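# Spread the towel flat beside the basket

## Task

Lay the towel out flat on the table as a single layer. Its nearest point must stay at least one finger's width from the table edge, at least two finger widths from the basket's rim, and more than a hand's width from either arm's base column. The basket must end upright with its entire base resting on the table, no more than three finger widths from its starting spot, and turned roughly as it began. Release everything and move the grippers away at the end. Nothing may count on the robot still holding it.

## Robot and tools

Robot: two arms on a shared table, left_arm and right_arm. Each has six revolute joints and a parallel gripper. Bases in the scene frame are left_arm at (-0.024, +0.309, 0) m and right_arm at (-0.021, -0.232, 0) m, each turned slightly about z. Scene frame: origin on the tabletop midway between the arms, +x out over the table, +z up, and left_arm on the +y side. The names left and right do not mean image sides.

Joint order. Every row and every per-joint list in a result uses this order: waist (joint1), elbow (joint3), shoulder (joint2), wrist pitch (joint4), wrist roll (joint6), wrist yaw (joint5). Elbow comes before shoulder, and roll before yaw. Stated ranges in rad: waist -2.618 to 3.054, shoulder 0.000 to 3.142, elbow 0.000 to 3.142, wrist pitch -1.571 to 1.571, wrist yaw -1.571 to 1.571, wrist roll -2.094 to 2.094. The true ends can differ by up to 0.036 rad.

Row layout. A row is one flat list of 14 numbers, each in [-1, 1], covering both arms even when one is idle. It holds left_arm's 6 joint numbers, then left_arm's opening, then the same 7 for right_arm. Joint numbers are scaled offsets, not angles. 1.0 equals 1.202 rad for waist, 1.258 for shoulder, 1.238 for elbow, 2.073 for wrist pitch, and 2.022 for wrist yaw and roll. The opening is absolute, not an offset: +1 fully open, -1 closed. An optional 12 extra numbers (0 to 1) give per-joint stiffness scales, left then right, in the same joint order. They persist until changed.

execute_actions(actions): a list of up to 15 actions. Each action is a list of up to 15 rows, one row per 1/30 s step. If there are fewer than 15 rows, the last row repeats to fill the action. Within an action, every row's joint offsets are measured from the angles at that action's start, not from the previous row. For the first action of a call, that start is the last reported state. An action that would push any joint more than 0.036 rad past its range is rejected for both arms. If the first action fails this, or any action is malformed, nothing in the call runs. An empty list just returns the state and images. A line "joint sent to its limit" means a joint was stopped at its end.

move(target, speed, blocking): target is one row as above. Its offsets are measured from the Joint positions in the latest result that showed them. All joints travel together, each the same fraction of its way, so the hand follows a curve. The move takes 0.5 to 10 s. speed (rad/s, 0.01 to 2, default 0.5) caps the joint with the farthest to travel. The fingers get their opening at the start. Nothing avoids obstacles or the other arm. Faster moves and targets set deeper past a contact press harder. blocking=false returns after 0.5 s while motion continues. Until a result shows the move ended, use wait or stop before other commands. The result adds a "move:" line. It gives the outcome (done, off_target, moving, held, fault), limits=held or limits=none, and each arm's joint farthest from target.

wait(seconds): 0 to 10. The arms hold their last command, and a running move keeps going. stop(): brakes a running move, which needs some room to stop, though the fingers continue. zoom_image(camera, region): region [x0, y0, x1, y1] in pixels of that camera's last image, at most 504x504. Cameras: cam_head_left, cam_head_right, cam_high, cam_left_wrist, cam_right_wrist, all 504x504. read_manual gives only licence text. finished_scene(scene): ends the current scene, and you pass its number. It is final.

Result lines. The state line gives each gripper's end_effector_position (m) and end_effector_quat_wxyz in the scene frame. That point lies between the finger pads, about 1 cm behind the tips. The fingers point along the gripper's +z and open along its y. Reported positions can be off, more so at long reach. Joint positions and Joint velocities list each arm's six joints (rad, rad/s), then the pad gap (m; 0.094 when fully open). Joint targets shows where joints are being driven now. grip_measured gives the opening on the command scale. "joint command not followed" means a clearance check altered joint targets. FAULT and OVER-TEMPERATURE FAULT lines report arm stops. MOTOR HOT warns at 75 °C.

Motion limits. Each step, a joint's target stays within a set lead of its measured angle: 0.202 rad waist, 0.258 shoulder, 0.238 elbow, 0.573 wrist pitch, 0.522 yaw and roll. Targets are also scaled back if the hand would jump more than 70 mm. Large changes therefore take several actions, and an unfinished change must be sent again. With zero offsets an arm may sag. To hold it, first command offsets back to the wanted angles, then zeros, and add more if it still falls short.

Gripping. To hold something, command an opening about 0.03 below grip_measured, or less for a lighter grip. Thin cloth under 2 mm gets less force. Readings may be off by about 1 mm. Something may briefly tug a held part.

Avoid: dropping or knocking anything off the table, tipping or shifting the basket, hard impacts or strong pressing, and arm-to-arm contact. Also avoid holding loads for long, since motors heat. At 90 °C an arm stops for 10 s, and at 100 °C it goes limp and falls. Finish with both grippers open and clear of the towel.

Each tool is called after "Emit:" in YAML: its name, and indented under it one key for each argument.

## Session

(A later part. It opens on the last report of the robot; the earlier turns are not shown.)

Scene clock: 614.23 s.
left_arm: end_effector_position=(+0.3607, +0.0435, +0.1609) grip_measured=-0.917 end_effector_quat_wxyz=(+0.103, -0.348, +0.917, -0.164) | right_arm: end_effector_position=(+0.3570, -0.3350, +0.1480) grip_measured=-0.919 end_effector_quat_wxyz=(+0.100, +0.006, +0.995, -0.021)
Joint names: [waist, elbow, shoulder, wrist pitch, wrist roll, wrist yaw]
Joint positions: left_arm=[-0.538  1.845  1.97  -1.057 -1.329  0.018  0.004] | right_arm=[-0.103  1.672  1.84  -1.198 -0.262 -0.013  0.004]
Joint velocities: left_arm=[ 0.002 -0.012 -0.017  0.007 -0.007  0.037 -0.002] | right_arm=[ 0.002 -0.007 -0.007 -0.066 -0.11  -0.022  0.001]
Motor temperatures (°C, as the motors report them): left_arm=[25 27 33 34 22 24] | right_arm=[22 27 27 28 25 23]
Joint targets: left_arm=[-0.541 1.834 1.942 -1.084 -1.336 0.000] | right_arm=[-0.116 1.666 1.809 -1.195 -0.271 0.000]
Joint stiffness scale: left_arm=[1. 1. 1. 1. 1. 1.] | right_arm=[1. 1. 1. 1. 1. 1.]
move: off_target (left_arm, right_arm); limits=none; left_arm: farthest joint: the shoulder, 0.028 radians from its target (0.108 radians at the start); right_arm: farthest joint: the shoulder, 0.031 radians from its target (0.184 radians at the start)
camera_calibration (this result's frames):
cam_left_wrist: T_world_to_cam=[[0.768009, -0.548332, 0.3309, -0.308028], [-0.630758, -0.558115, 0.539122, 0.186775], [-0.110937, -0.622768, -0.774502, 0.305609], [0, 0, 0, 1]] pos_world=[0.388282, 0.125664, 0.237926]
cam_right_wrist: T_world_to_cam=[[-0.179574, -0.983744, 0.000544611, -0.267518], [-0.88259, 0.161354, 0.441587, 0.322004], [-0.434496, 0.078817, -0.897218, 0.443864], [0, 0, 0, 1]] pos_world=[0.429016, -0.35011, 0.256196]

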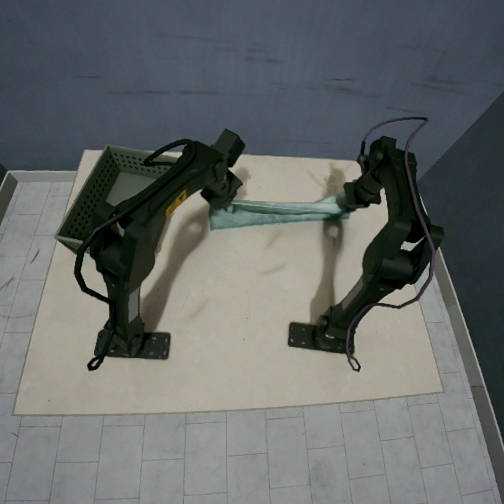

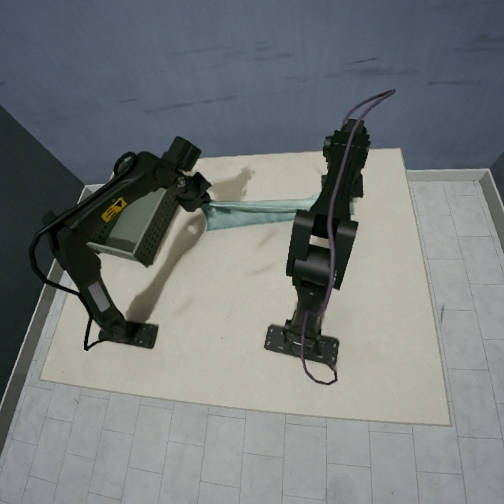

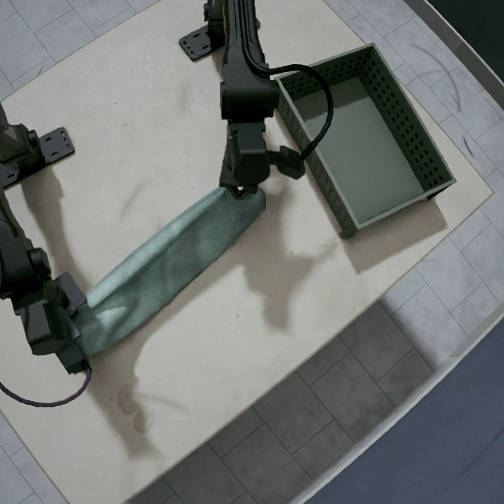

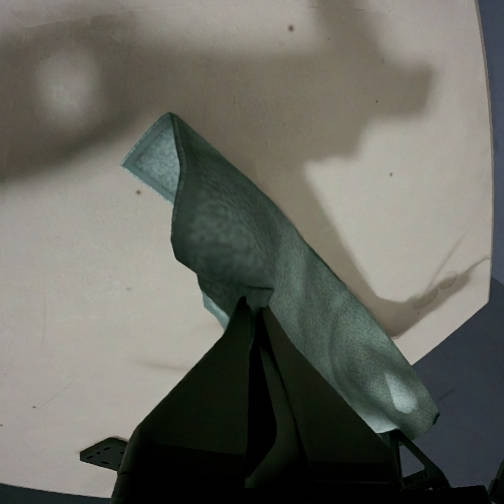

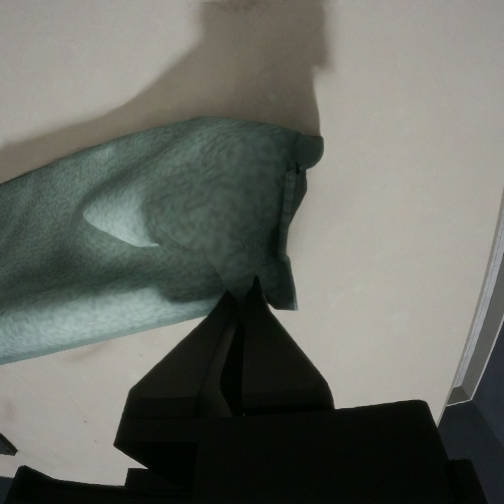

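Emit:
move:
  target: [-0.031, 0.1405, -0.121, -0.098, 0, -0.009, -1, -0.027, 0.207, -0.099, -0.126, 0, 0.006, -1]
  speed: 0.4

Scene clock: 709.10 s.
left_arm: end_effector_position=(+0.3293, +0.0480, +0.2535) grip_measured=-0.917 end_effector_quat_wxyz=(+0.129, -0.329, +0.912, -0.210) | right_arm: end_effector_position=(+0.3264, -0.3323, +0.2408) grip_measured=-0.919 end_effector_quat_wxyz=(+0.136, +0.013, +0.990, -0.031)
Joint names: [waist, elbow, shoulder, wrist pitch, wrist roll, wrist yaw]
Joint positions: left_arm=[-0.569  1.993  1.833 -1.233 -1.33   0.019  0.004] | right_arm=[-0.12   1.902  1.732 -1.462 -0.262 -0.015  0.004]
Joint velocities: left_arm=[ 0.017 -0.002 -0.007  0.066 -0.022 -0.007 -0.   ] | right_arm=[-0.007 -0.002 -0.017  0.007 -0.066 -0.037 -0.   ]
Motor temperatures (°C, as the motors report them): left_arm=[25 27 34 32 22 24] | right_arm=[22 26 28 27 25 23]
Joint targets: left_arm=[-0.575 2.019 1.818 -1.260 -1.329 -0.000] | right_arm=[-0.136 1.928 1.715 -1.459 -0.262 -0.001]
Joint stiffness scale: left_arm=[1. 1. 1. 1. 1. 1.] | right_arm=[1. 1. 1. 1. 1. 1.]
move: off_target (left_arm, right_arm); limits=none; left_arm: farthest joint: the wrist pitch, 0.027 radians from its target (0.203 radians at the start); right_arm: farthest joint: the elbow, 0.027 radians from its target (0.257 radians at the start)
camera_calibration (this result's frames):
cam_left_wrist: T_world_to_cam=[[0.717417, -0.547047, 0.431338, -0.321001], [-0.693645, -0.503548, 0.515069, 0.14377], [-0.0645677, -0.668715, -0.74071, 0.355016], [0, 0, 0, 1]] pos_world=[0.35294, 0.134197, 0.327372]
cam_right_wrist: T_world_to_cam=[[-0.195203, -0.980743, 0.00615959, -0.265614], [-0.90905, 0.183284, 0.374212, 0.285686], [-0.368135, 0.0674481, -0.927323, 0.495488], [0, 0, 0, 1]] pos_world=[0.39026, -0.346281, 0.354206]

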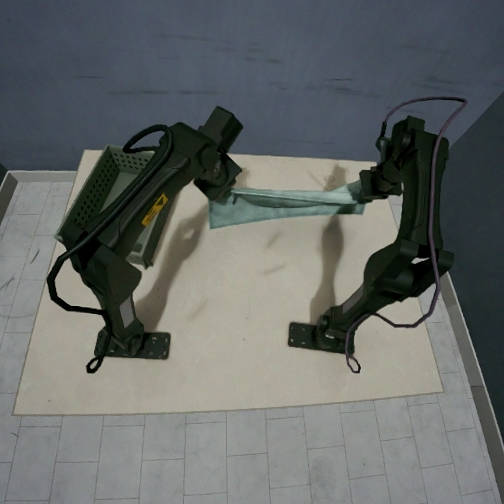

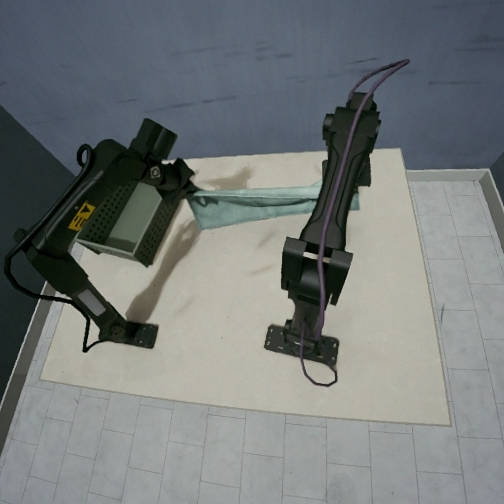

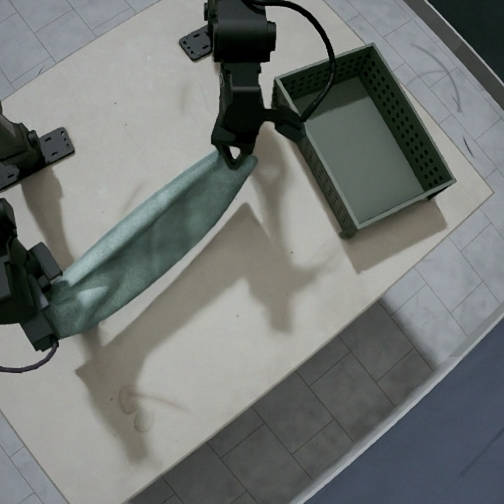

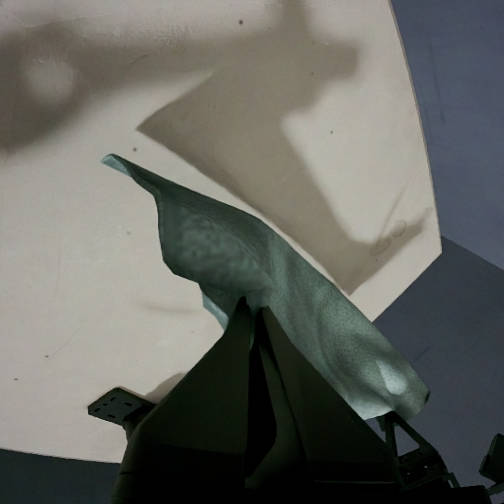

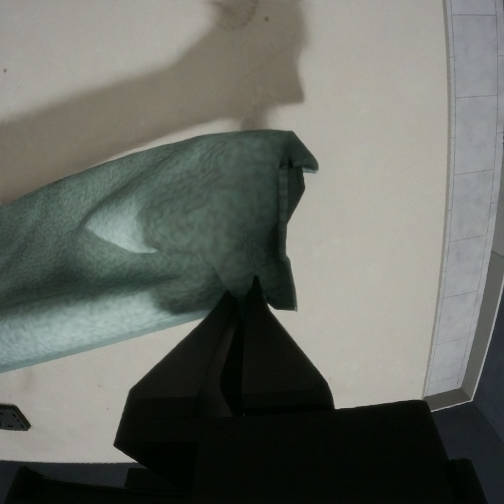

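Emit:
execute_actions:
  actions:
    - [[0,0.021,-0.012,-0.013,0,0,-1,0,0.021,-0.013,0,0,0,-1],[0,0.021,-0.012,-0.013,0,0,-1,0,0.021,-0.013,0,0,0,-1],[0.004,0.022,0.005,0.007,0,0,-1,0.002,0.022,0.004,0.008,0,0,-1],[0.013,0.025,0.016,0.022,0,0,-1,0.007,0.024,0.015,0.026,0,0,-1],[0.026,0.029,0.031,0.044,0,0,-1,0.014,0.027,0.03,0.051,0,0,-1],[0.043,0.034,0.052,0.073,0,0,-1,0.024,0.03,0.049,0.085,0,0,-1],[0.062,0.039,0.074,0.103,0,0,-1,0.034,0.034,0.07,0.121,0,0,-1],[0.08,0.044,0.096,0.134,0,0,-1,0.044,0.038,0.091,0.157,0,0,-1],[0.097,0.049,0.116,0.163,0,0,-1,0.053,0.042,0.11,0.19,0,0,-1],[0.111,0.053,0.133,0.187,0,0,-1,0.061,0.045,0.127,0.218,0,0,-1],[0.123,0.057,0.148,0.207,0,0,-1,0.068,0.047,0.14,0.242,0,0,-1],[0.131,0.059,0.157,0.22,0,0,-1,0.072,0.049,0.149,0.257,0,0,-1]]
    - [[-0.007,-0.026,-0.01,-0.001,0,0,-1,-0.004,-0.029,-0.011,0,0,0,-1],[-0.018,-0.066,-0.025,-0.003,0,0,-1,-0.01,-0.072,-0.028,-0.001,0,0,-1],[-0.03,-0.109,-0.042,-0.005,0,0,-1,-0.017,-0.119,-0.047,-0.002,0,0,-1],[-0.042,-0.152,-0.058,-0.007,0,0,-1,-0.024,-0.166,-0.065,-0.002,0,0,-1],[-0.054,-0.195,-0.075,-0.009,0,0,-1,-0.031,-0.212,-0.083,-0.003,0,0,-1],[-0.065,-0.235,-0.09,-0.011,0,0,-1,-0.037,-0.256,-0.1,-0.004,0,0,-1],[-0.075,-0.271,-0.104,-0.012,0,0,-1,-0.043,-0.295,-0.116,-0.004,0,0,-1],[-0.083,-0.301,-0.116,-0.014,0,0,-1,-0.047,-0.328,-0.128,-0.005,0,0,-1],[-0.088,-0.321,-0.123,-0.015,0,0,-1,-0.05,-0.349,-0.137,-0.005,0,0,-1],[-0.091,-0.331,-0.127,-0.015,0,0,-1,-0.052,-0.36,-0.141,-0.005,0,0,-1]]

Scene clock: 725.67 s.
left_arm: end_effector_position=(+0.3481, +0.0521, +0.1113) grip_measured=-0.917 end_effector_quat_wxyz=(+0.083, -0.352, +0.920, -0.154) | right_arm: end_effector_position=(+0.3405, -0.3221, +0.1079) grip_measured=-0.919 end_effector_quat_wxyz=(+0.081, -0.002, +0.997, -0.006)
Joint names: [waist, elbow, shoulder, wrist pitch, wrist roll, wrist yaw]
Joint positions: left_arm=[-0.528  1.623  1.942 -0.903 -1.33   0.041  0.004] | right_arm=[-0.09   1.481  1.809 -1.084 -0.262 -0.029  0.004]
Joint velocities: left_arm=[ 0.027 -0.007 -0.061  0.022 -0.007 -0.007  0.001] | right_arm=[ 0.012 -0.002 -0.056  0.007 -0.007  0.007 -0.   ]
Motor temperatures (°C, as the motors report them): left_arm=[25 27 33 32 22 24] | right_arm=[22 27 28 27 25 23]
Joint targets: left_arm=[-0.521 1.624 1.901 -0.902 -1.330 0.032] | right_arm=[-0.096 1.486 1.766 -1.062 -0.262 -0.024]
Joint stiffness scale: left_arm=[1. 1. 1. 1. 1. 1.] | right_arm=[1. 1. 1. 1. 1. 1.]
camera_calibration (this result's frames):
cam_left_wrist: T_world_to_cam=[[0.783022, -0.548527, 0.293248, -0.278283], [-0.604809, -0.561396, 0.564836, 0.19866], [-0.1452, -0.619638, -0.77134, 0.282567], [0, 0, 0, 1]] pos_world=[0.379082, 0.133971, 0.187351]
cam_right_wrist: T_world_to_cam=[[-0.163506, -0.986344, -0.0197939, -0.261913], [-0.866845, 0.13406, 0.480215, 0.304699], [-0.471004, 0.0956765, -0.876927, 0.415344], [0, 0, 0, 1]] pos_world=[0.416932, -0.338923, 0.212721]

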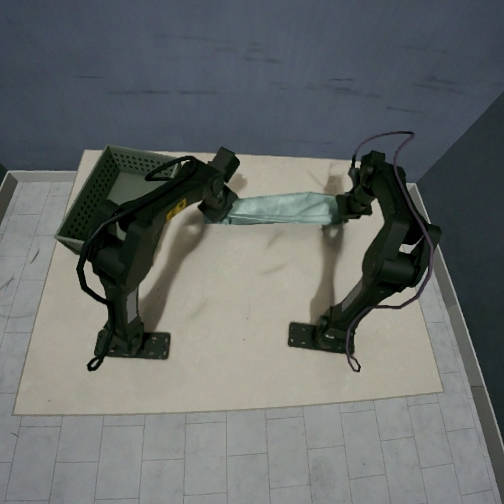

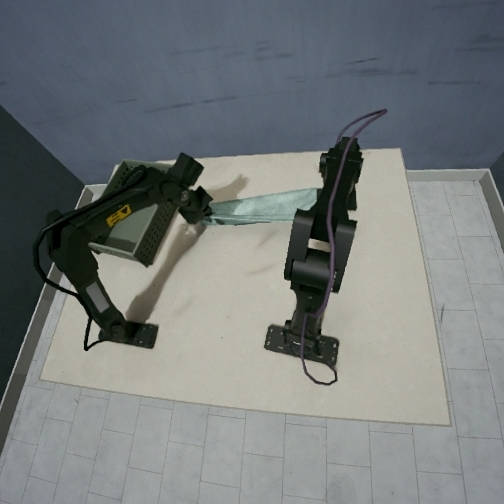

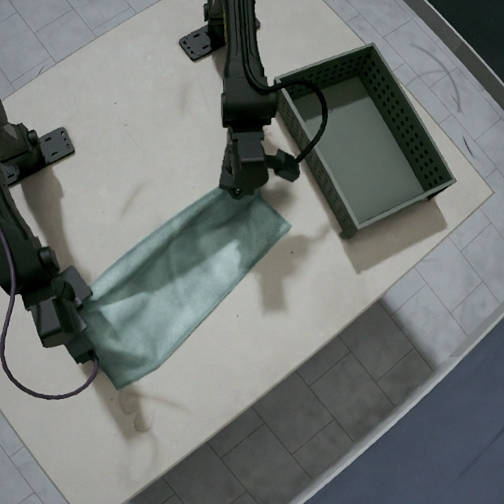

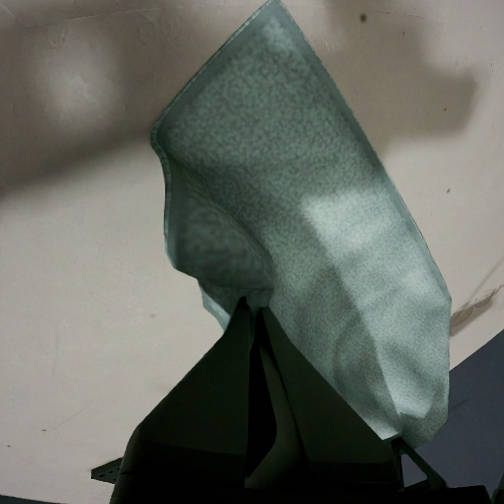

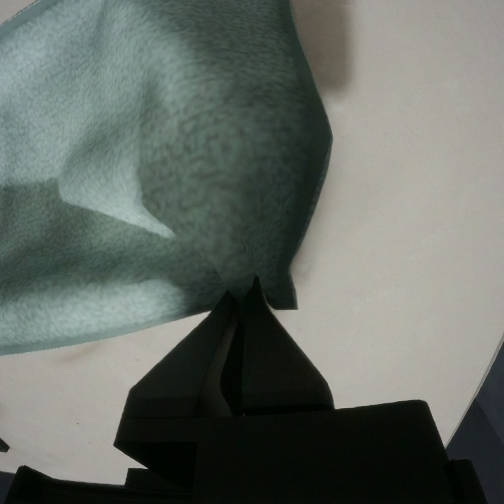

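Emit:
move:
  target: [-0.1165, 0.023, 0.0874, -0.125, -0.065, -0.02, -1, -0.0757, -0.2326, -0.0596, 0.043, -0.0435, 0.0143, -1]
  speed: 0.3

Scene clock: 741.73 s.
left_arm: end_effector_position=(+0.2685, +0.0465, +0.0546) grip_measured=-0.917 end_effector_quat_wxyz=(-0.007, -0.355, +0.935, -0.008) | right_arm: end_effector_position=(+0.2676, -0.3307, +0.0478) grip_measured=-0.919 end_effector_quat_wxyz=(-0.007, -0.000, +1.000, +0.009)
Joint names: [waist, elbow, shoulder, wrist pitch, wrist roll, wrist yaw]
Joint positions: left_arm=[-0.663  1.623  2.058 -1.128 -1.452  0.02   0.004] | right_arm=[-0.168  1.199  1.767 -1.022 -0.341 -0.012  0.004]
Joint velocities: left_arm=[ 0.002 -0.007  0.012 -0.037  0.066 -0.037 -0.   ] | right_arm=[-0.007 -0.012  0.012 -0.022  0.095 -0.051  0.   ]
Motor temperatures (°C, as the motors report them): left_arm=[25 27 33 32 22 24] | right_arm=[22 27 28 27 25 23]
Joint targets: left_arm=[-0.669 1.652 2.052 -1.162 -1.461 0.000] | right_arm=[-0.181 1.194 1.734 -0.995 -0.350 -0.000]
Joint stiffness scale: left_arm=[1. 1. 1. 1. 1. 1.] | right_arm=[1. 1. 1. 1. 1. 1.]
move: off_target (left_arm, right_arm); limits=none; left_arm: farthest joint: the wrist pitch, 0.035 radians from its target (0.259 radians at the start); right_arm: farthest joint: the shoulder, 0.033 radians from its target (0.063 radians at the start)
camera_calibration (this result's frames):
cam_left_wrist: T_world_to_cam=[[0.811976, -0.581887, -0.0458508, -0.190091], [-0.452939, -0.677686, 0.5793, 0.143253], [-0.36816, -0.44961, -0.813824, 0.278089], [0, 0, 0, 1]] pos_world=[0.321616, 0.111501, 0.134614]
cam_right_wrist: T_world_to_cam=[[-0.16819, -0.985537, -0.0207095, -0.281878], [-0.768879, 0.118011, 0.628409, 0.232861], [-0.616877, 0.121615, -0.777607, 0.372035], [0, 0, 0, 1]] pos_world=[0.361133, -0.350526, 0.137127]

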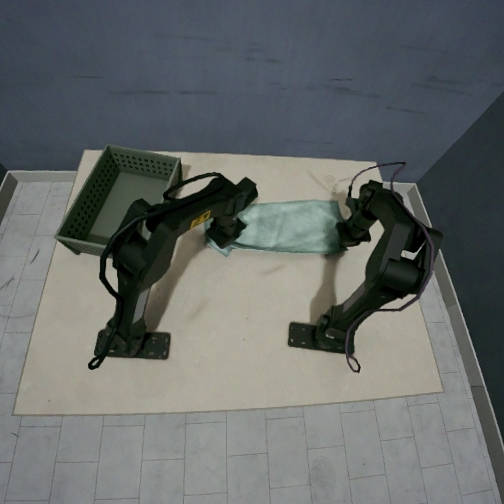

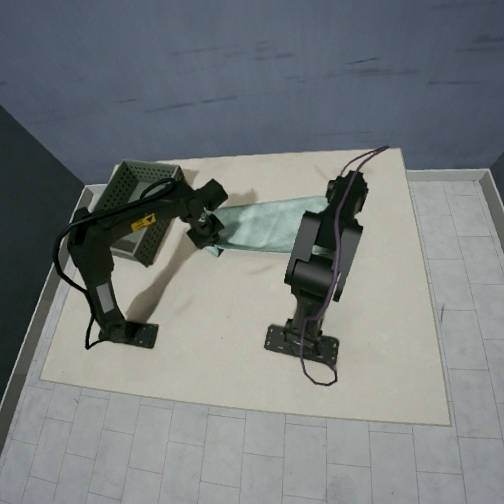

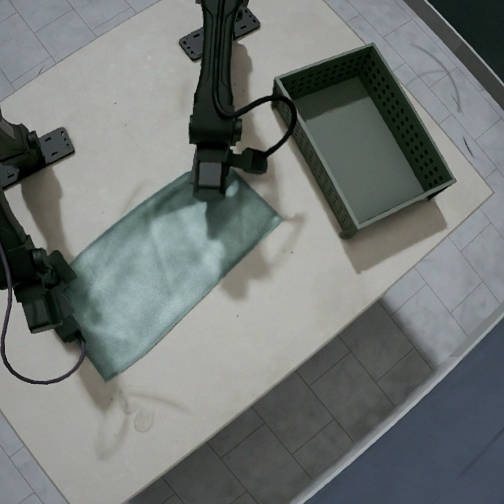

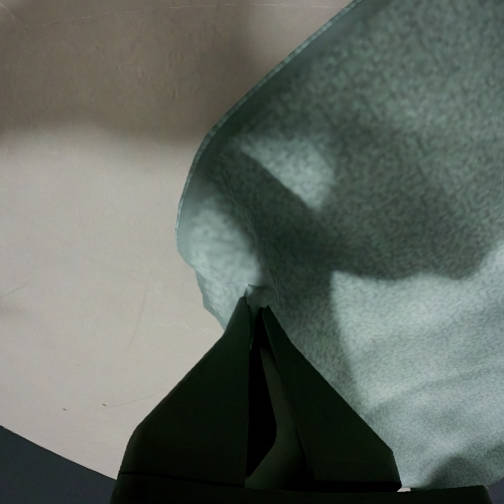

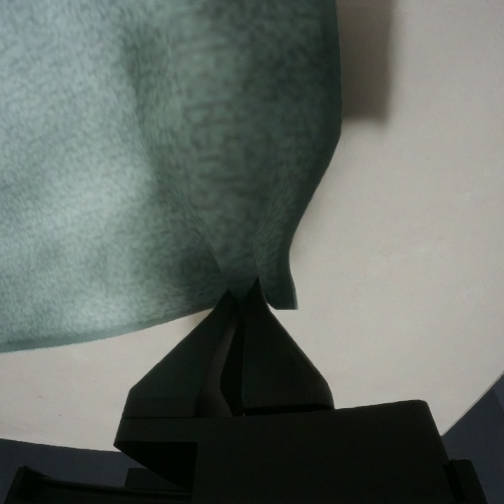

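Emit:
move:
  target: [-0.005, -0.087, 0.033, 0.074, -0.004, -0.01, -1, -0.011, -0.091, 0.047, 0.099, -0.004, 0.006, -1]
  speed: 0.2

Scene clock: 749.00 s.
left_arm: end_effector_position=(+0.2687, +0.0462, +0.0248) grip_measured=-0.917 end_effector_quat_wxyz=(-0.006, -0.355, +0.935, -0.010) | right_arm: end_effector_position=(+0.2679, -0.3308, +0.0121) grip_measured=-0.919 end_effector_quat_wxyz=(-0.003, -0.001, +1.000, +0.007)
Joint names: [waist, elbow, shoulder, wrist pitch, wrist roll, wrist yaw]
Joint positions: left_arm=[-0.663  1.541  2.085 -1.015 -1.452  0.021  0.004] | right_arm=[-0.168  1.104  1.814 -0.871 -0.341 -0.012  0.004]
Joint velocities: left_arm=[-0.002 -0.002  0.002 -0.007  0.051  0.037  0.001] | right_arm=[-0.032  0.002 -0.027 -0.037 -0.051 -0.007 -0.001]
Motor temperatures (°C, as the motors report them): left_arm=[25 27 33 31 22 24] | right_arm=[22 27 28 27 25 23]
Joint targets: left_arm=[-0.669 1.516 2.100 -0.974 -1.460 -0.000] | right_arm=[-0.182 1.087 1.826 -0.817 -0.349 0.000]
Joint stiffness scale: left_arm=[1. 1. 1. 1. 1. 1.] | right_arm=[1. 1. 1. 1. 1. 1.]
move: off_target (left_arm, right_arm); limits=none; left_arm: farthest joint: the wrist pitch, 0.041 radians from its target (0.153 radians at the start); right_arm: farthest joint: the wrist pitch, 0.054 radians from its target (0.205 radians at the start)
camera_calibration (this result's frames):
cam_left_wrist: T_world_to_cam=[[0.81231, -0.581704, -0.0421082, -0.191949], [-0.454185, -0.676225, 0.58003, 0.160674], [-0.365881, -0.452039, -0.813506, 0.253286], [0, 0, 0, 1]] pos_world=[0.32157, 0.11149, 0.104771]
cam_right_wrist: T_world_to_cam=[[-0.167649, -0.985659, -0.0192176, -0.282877], [-0.774098, 0.119544, 0.621676, 0.257579], [-0.610464, 0.1191, -0.783038, 0.341931], [0, 0, 0, 1]] pos_world=[0.360704, -0.350337, 0.102178]

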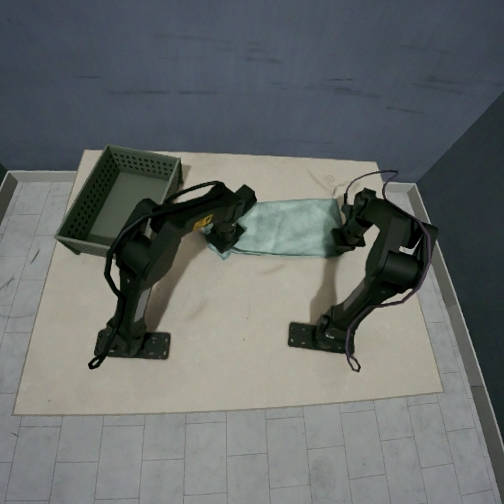

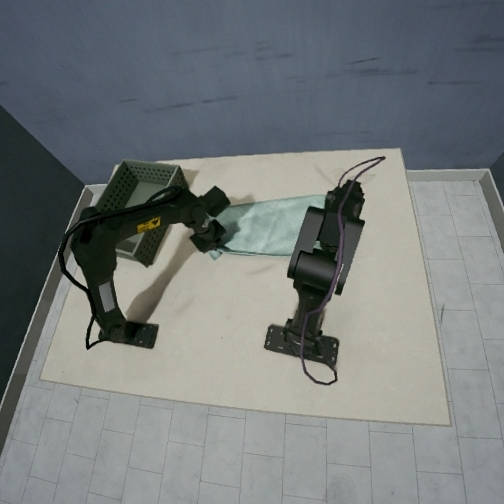

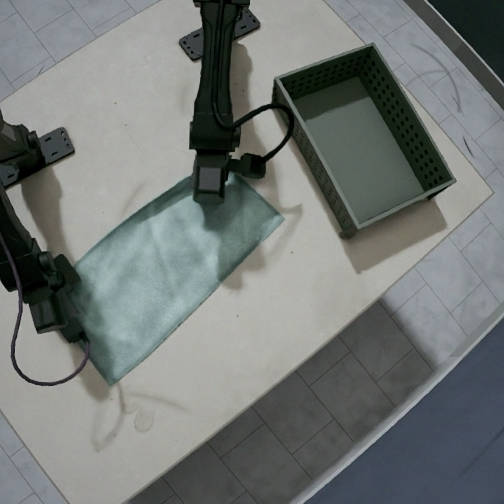

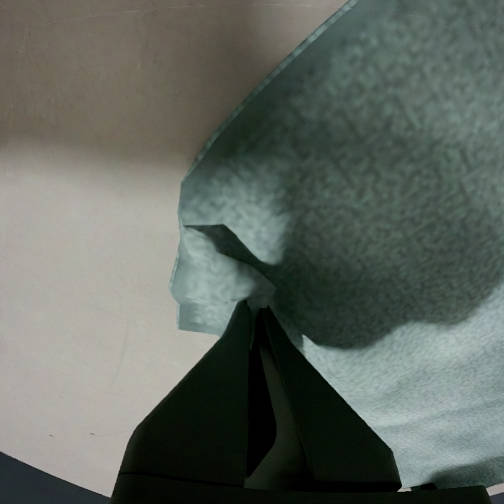

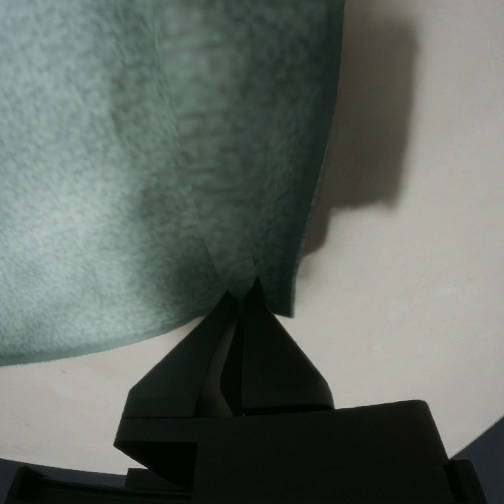

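Emit:
execute_actions:
  actions:
    - [[-0.005,-0.03,0.005,0.012,0,-0.01,-0.92,-0.017,-0.014,0.01,0.01,-0.004,0.006,-0.92],[-0.005,-0.04,-0.003,0.014,0,-0.01,-0.86,-0.024,-0.014,0.01,0.01,-0.008,0.006,-0.86],[-0.005,-0.05,-0.01,0.016,0,-0.01,-0.78,-0.03,-0.014,0.01,0.01,-0.012,0.006,-0.78],[-0.005,-0.06,-0.018,0.018,0,-0.01,-0.7,-0.037,-0.014,0.01,0.01,-0.016,0.006,-0.7],[-0.005,-0.07,-0.025,0.02,0,-0.01,-0.61,-0.043,-0.014,0.01,0.01,-0.02,0.006,-0.61],[-0.005,-0.08,-0.033,0.022,0,-0.01,-0.52,-0.049,-0.014,0.01,0.01,-0.024,0.006,-0.52],[-0.005,-0.09,-0.04,0.024,0,-0.01,-0.43,-0.056,-0.014,0.01,0.01,-0.028,0.006,-0.43],[-0.005,-0.1,-0.048,0.026,0,-0.01,-0.34,-0.062,-0.014,0.01,0.01,-0.032,0.006,-0.34],[-0.005,-0.11,-0.055,0.028,0,-0.01,-0.25,-0.068,-0.014,0.01,0.01,-0.036,0.006,-0.25],[-0.005,-0.12,-0.063,0.03,0,-0.01,-0.16,-0.075,-0.014,0.01,0.01,-0.04,0.006,-0.16],[-0.005,-0.13,-0.07,0.032,0,-0.01,-0.07,-0.081,-0.014,0.01,0.01,-0.044,0.006,-0.07],[-0.005,-0.14,-0.078,0.034,0,-0.01,0.02,-0.088,-0.014,0.01,0.01,-0.048,0.006,0.02],[-0.005,-0.151,-0.085,0.036,0,-0.01,0.11,-0.094,-0.014,0.01,0.01,-0.05,0.006,0.11],[-0.005,-0.151,-0.085,0.036,0,-0.01,0.2,-0.094,-0.014,0.01,0.01,-0.05,0.006,0.2],[-0.005,-0.151,-0.085,0.036,0,-0.01,0.28,-0.094,-0.014,0.01,0.01,-0.05,0.006,0.28]]

Emit:
wait:
  seconds: 0.3

Scene clock: 774.43 s.
left_arm: end_effector_position=(+0.2480, +0.0668, +0.0216) grip_measured=+0.240 end_effector_quat_wxyz=(-0.004, -0.355, +0.935, -0.005) | right_arm: end_effector_position=(+0.2567, -0.3584, +0.0112) grip_measured=+0.241 end_effector_quat_wxyz=(-0.004, +0.010, +1.000, +0.008)
Joint names: [waist, elbow, shoulder, wrist pitch, wrist roll, wrist yaw]
Joint positions: left_arm=[-0.663  1.384  1.989 -0.96  -1.452  0.011  0.058] | right_arm=[-0.265  1.104  1.817 -0.87  -0.417 -0.011  0.058]
Joint velocities: left_arm=[ 0.002 -0.168 -0.1   -0.051  0.051 -0.022  0.073] | right_arm=[-0.125  0.012 -0.022 -0.022 -0.081  0.037  0.074]
Motor temperatures (°C, as the motors report them): left_arm=[25 26 32 31 22 24] | right_arm=[22 26 27 27 25 23]
Joint targets: left_arm=[-0.669 1.354 1.978 -0.941 -1.452 0.000] | right_arm=[-0.282 1.086 1.827 -0.850 -0.442 0.000]
Joint stiffness scale: left_arm=[1. 1. 1. 1. 1. 1.] | right_arm=[1. 1. 1. 1. 1. 1.]
camera_calibration (this result's frames):
cam_left_wrist: T_world_to_cam=[[0.812438, -0.581163, -0.0468383, -0.163271], [-0.455164, -0.682395, 0.571981, 0.167847], [-0.364377, -0.44338, -0.818928, 0.251576], [0, 0, 0, 1]] pos_world=[0.300714, 0.131195, 0.10237]
cam_right_wrist: T_world_to_cam=[[-0.189066, -0.981768, -0.0196433, -0.305039], [-0.770531, 0.135926, 0.622741, 0.257754], [-0.608717, 0.132875, -0.782182, 0.342219], [0, 0, 0, 1]] pos_world=[0.349249, -0.379986, 0.101171]

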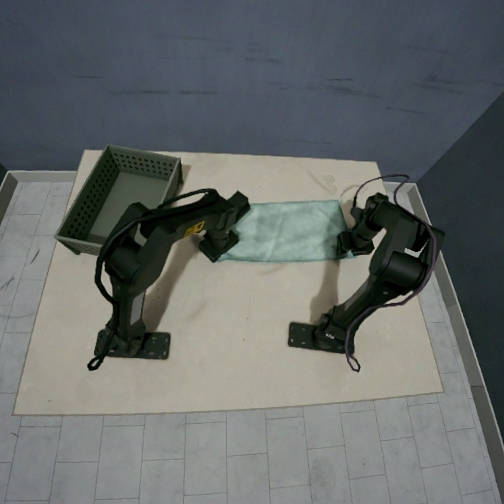

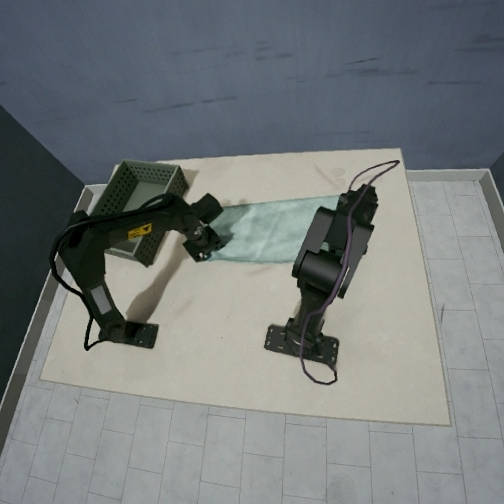

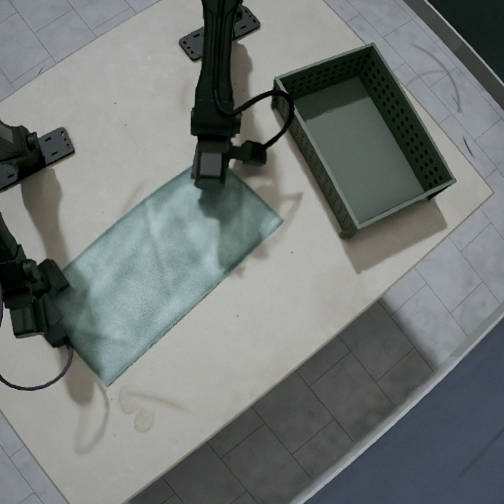

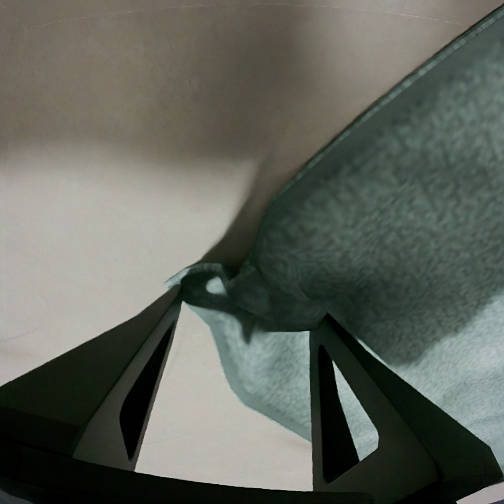

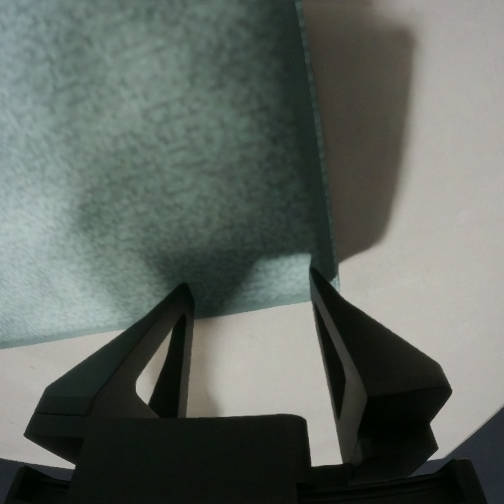

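Scene clock: 774.73 s.
left_arm: end_effector_position=(+0.2476, +0.0674, +0.0213) grip_measured=+0.277 end_effector_quat_wxyz=(-0.003, -0.355, +0.935, -0.005) | right_arm: end_effector_position=(+0.2561, -0.3598, +0.0112) grip_measured=+0.277 end_effector_quat_wxyz=(-0.004, +0.006, +1.000, +0.008)
Joint names: [waist, elbow, shoulder, wrist pitch, wrist roll, wrist yaw]
Joint positions: left_arm=[-0.663  1.379  1.986 -0.957 -1.452  0.01   0.06 ] | right_arm=[-0.27   1.104  1.817 -0.87  -0.43  -0.011  0.06 ]
Joint velocities: left_arm=[ 0.007  0.012 -0.002 -0.007 -0.037 -0.022 -0.001] | right_arm=[ 0.007 -0.012 -0.022  0.081 -0.007 -0.022  0.   ]
Motor temperatures (°C, as the motors report them): left_arm=[25 26 32 31 22 24] | right_arm=[22 26 27 27 25 23]
Joint targets: left_arm=[-0.669 1.354 1.978 -0.941 -1.452 0.000] | right_arm=[-0.281 1.086 1.827 -0.850 -0.443 0.000]
Joint stiffness scale: left_arm=[1. 1. 1. 1. 1. 1.] | right_arm=[1. 1. 1. 1. 1. 1.]
wait: 0.30 s; no rest
camera_calibration (this result's frames):
cam_left_wrist: T_world_to_cam=[[0.812491, -0.581129, -0.0463396, -0.162579], [-0.455756, -0.682743, 0.571094, 0.168433], [-0.363517, -0.442889, -0.819576, 0.251268], [0, 0, 0, 1]] pos_world=[0.300199, 0.131801, 0.102209]
cam_right_wrist: T_world_to_cam=[[-0.180816, -0.983326, -0.0194063, -0.309252], [-0.771673, 0.129608, 0.622674, 0.255461], [-0.609776, 0.127565, -0.782241, 0.340368], [0, 0, 0, 1]] pos_world=[0.348763, -0.380624, 0.10118]

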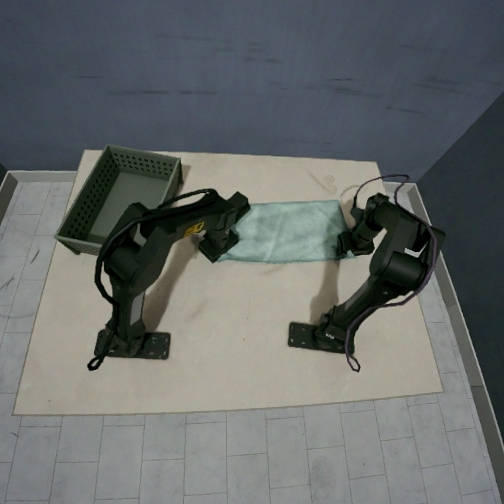

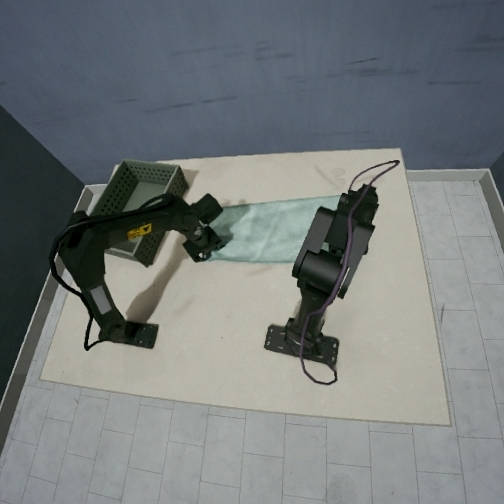

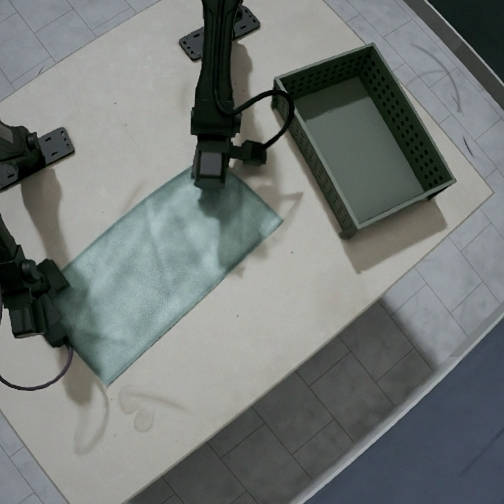

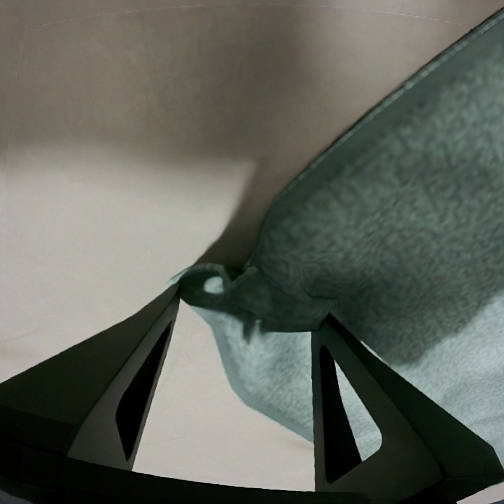

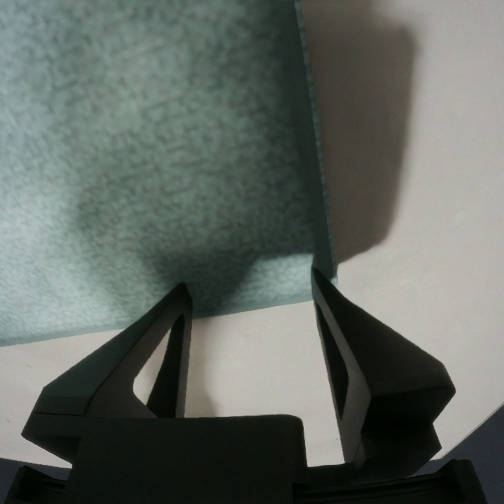

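Emit:
move:
  target: [-0.005, 0.113, -0.052, -0.085, 0, -0.005, 0.28, -0.009, -0.014, 0.008, 0.01, -0.006, 0.005, 0.28]
  speed: 0.3

Scene clock: 781.43 s.
left_arm: end_effector_position=(+0.2484, +0.0666, +0.0638) grip_measured=+0.277 end_effector_quat_wxyz=(-0.002, -0.355, +0.935, -0.007) | right_arm: end_effector_position=(+0.2561, -0.3599, +0.0112) grip_measured=+0.277 end_effector_quat_wxyz=(-0.004, +0.005, +1.000, +0.007)
Joint names: [waist, elbow, shoulder, wrist pitch, wrist roll, wrist yaw]
Joint positions: left_arm=[-0.663  1.491  1.941 -1.11  -1.452  0.01   0.06 ] | right_arm=[-0.27   1.104  1.817 -0.87  -0.431 -0.01   0.06 ]
Joint velocities: left_arm=[-0.002 -0.012  0.012 -0.007 -0.037  0.007  0.   ] | right_arm=[-0.002  0.002 -0.007  0.022  0.007  0.022  0.   ]
Motor temperatures (°C, as the motors report them): left_arm=[25 26 32 31 22 24] | right_arm=[22 26 27 27 25 23]
Joint targets: left_arm=[-0.669 1.519 1.920 -1.134 -1.452 0.000] | right_arm=[-0.281 1.086 1.828 -0.849 -0.442 -0.001]
Joint stiffness scale: left_arm=[1. 1. 1. 1. 1. 1.] | right_arm=[1. 1. 1. 1. 1. 1.]
move: off_target (left_arm, right_arm); limits=none; left_arm: farthest joint: the elbow, 0.028 radians from its target (0.140 radians at the start); right_arm: farthest joint: the wrist pitch, 0.021 radians from its target (0.021 radians at the start)
camera_calibration (this result's frames):
cam_left_wrist: T_world_to_cam=[[0.812618, -0.581241, -0.0425496, -0.162071], [-0.457386, -0.681297, 0.571518, 0.144347], [-0.361179, -0.444964, -0.819485, 0.285569], [0, 0, 0, 1]] pos_world=[0.300866, 0.131209, 0.144627]
cam_right_wrist: T_world_to_cam=[[-0.179313, -0.983608, -0.019053, -0.309808], [-0.771783, 0.128634, 0.622739, 0.255124], [-0.61008, 0.12637, -0.782197, 0.340005], [0, 0, 0, 1]] pos_world=[0.348778, -0.380514, 0.101173]

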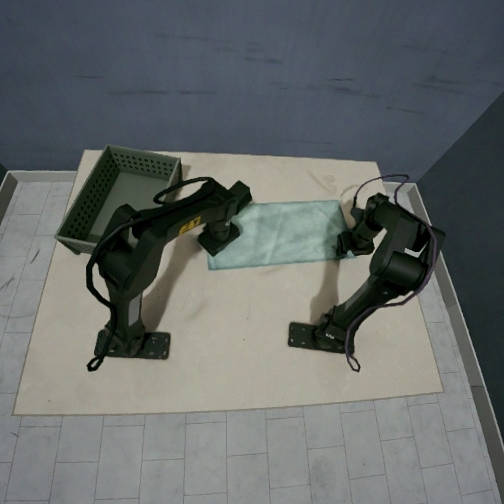

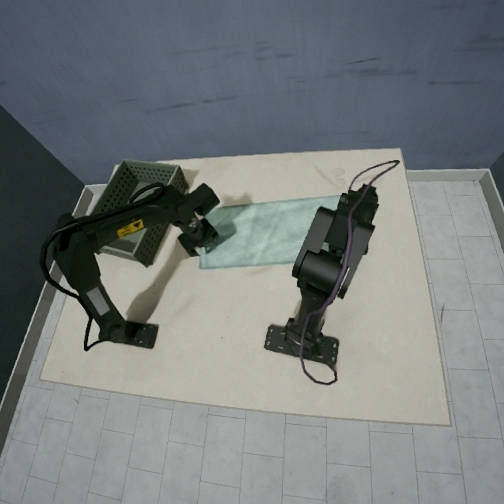

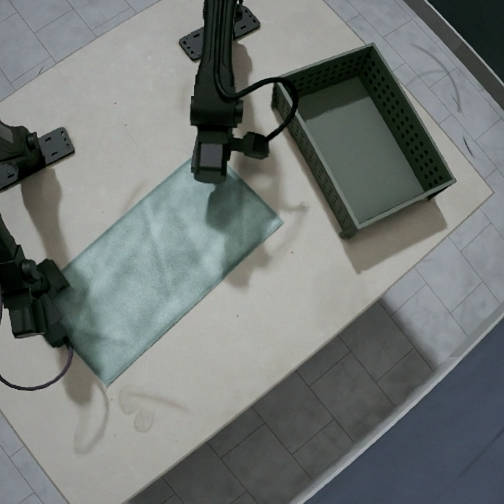

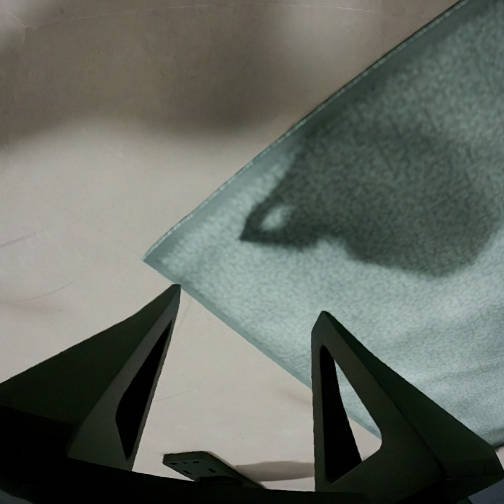

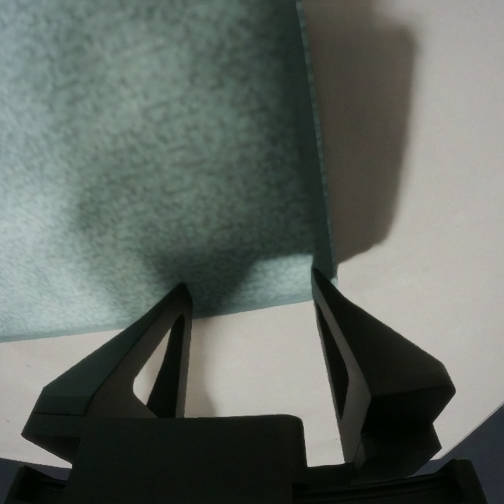

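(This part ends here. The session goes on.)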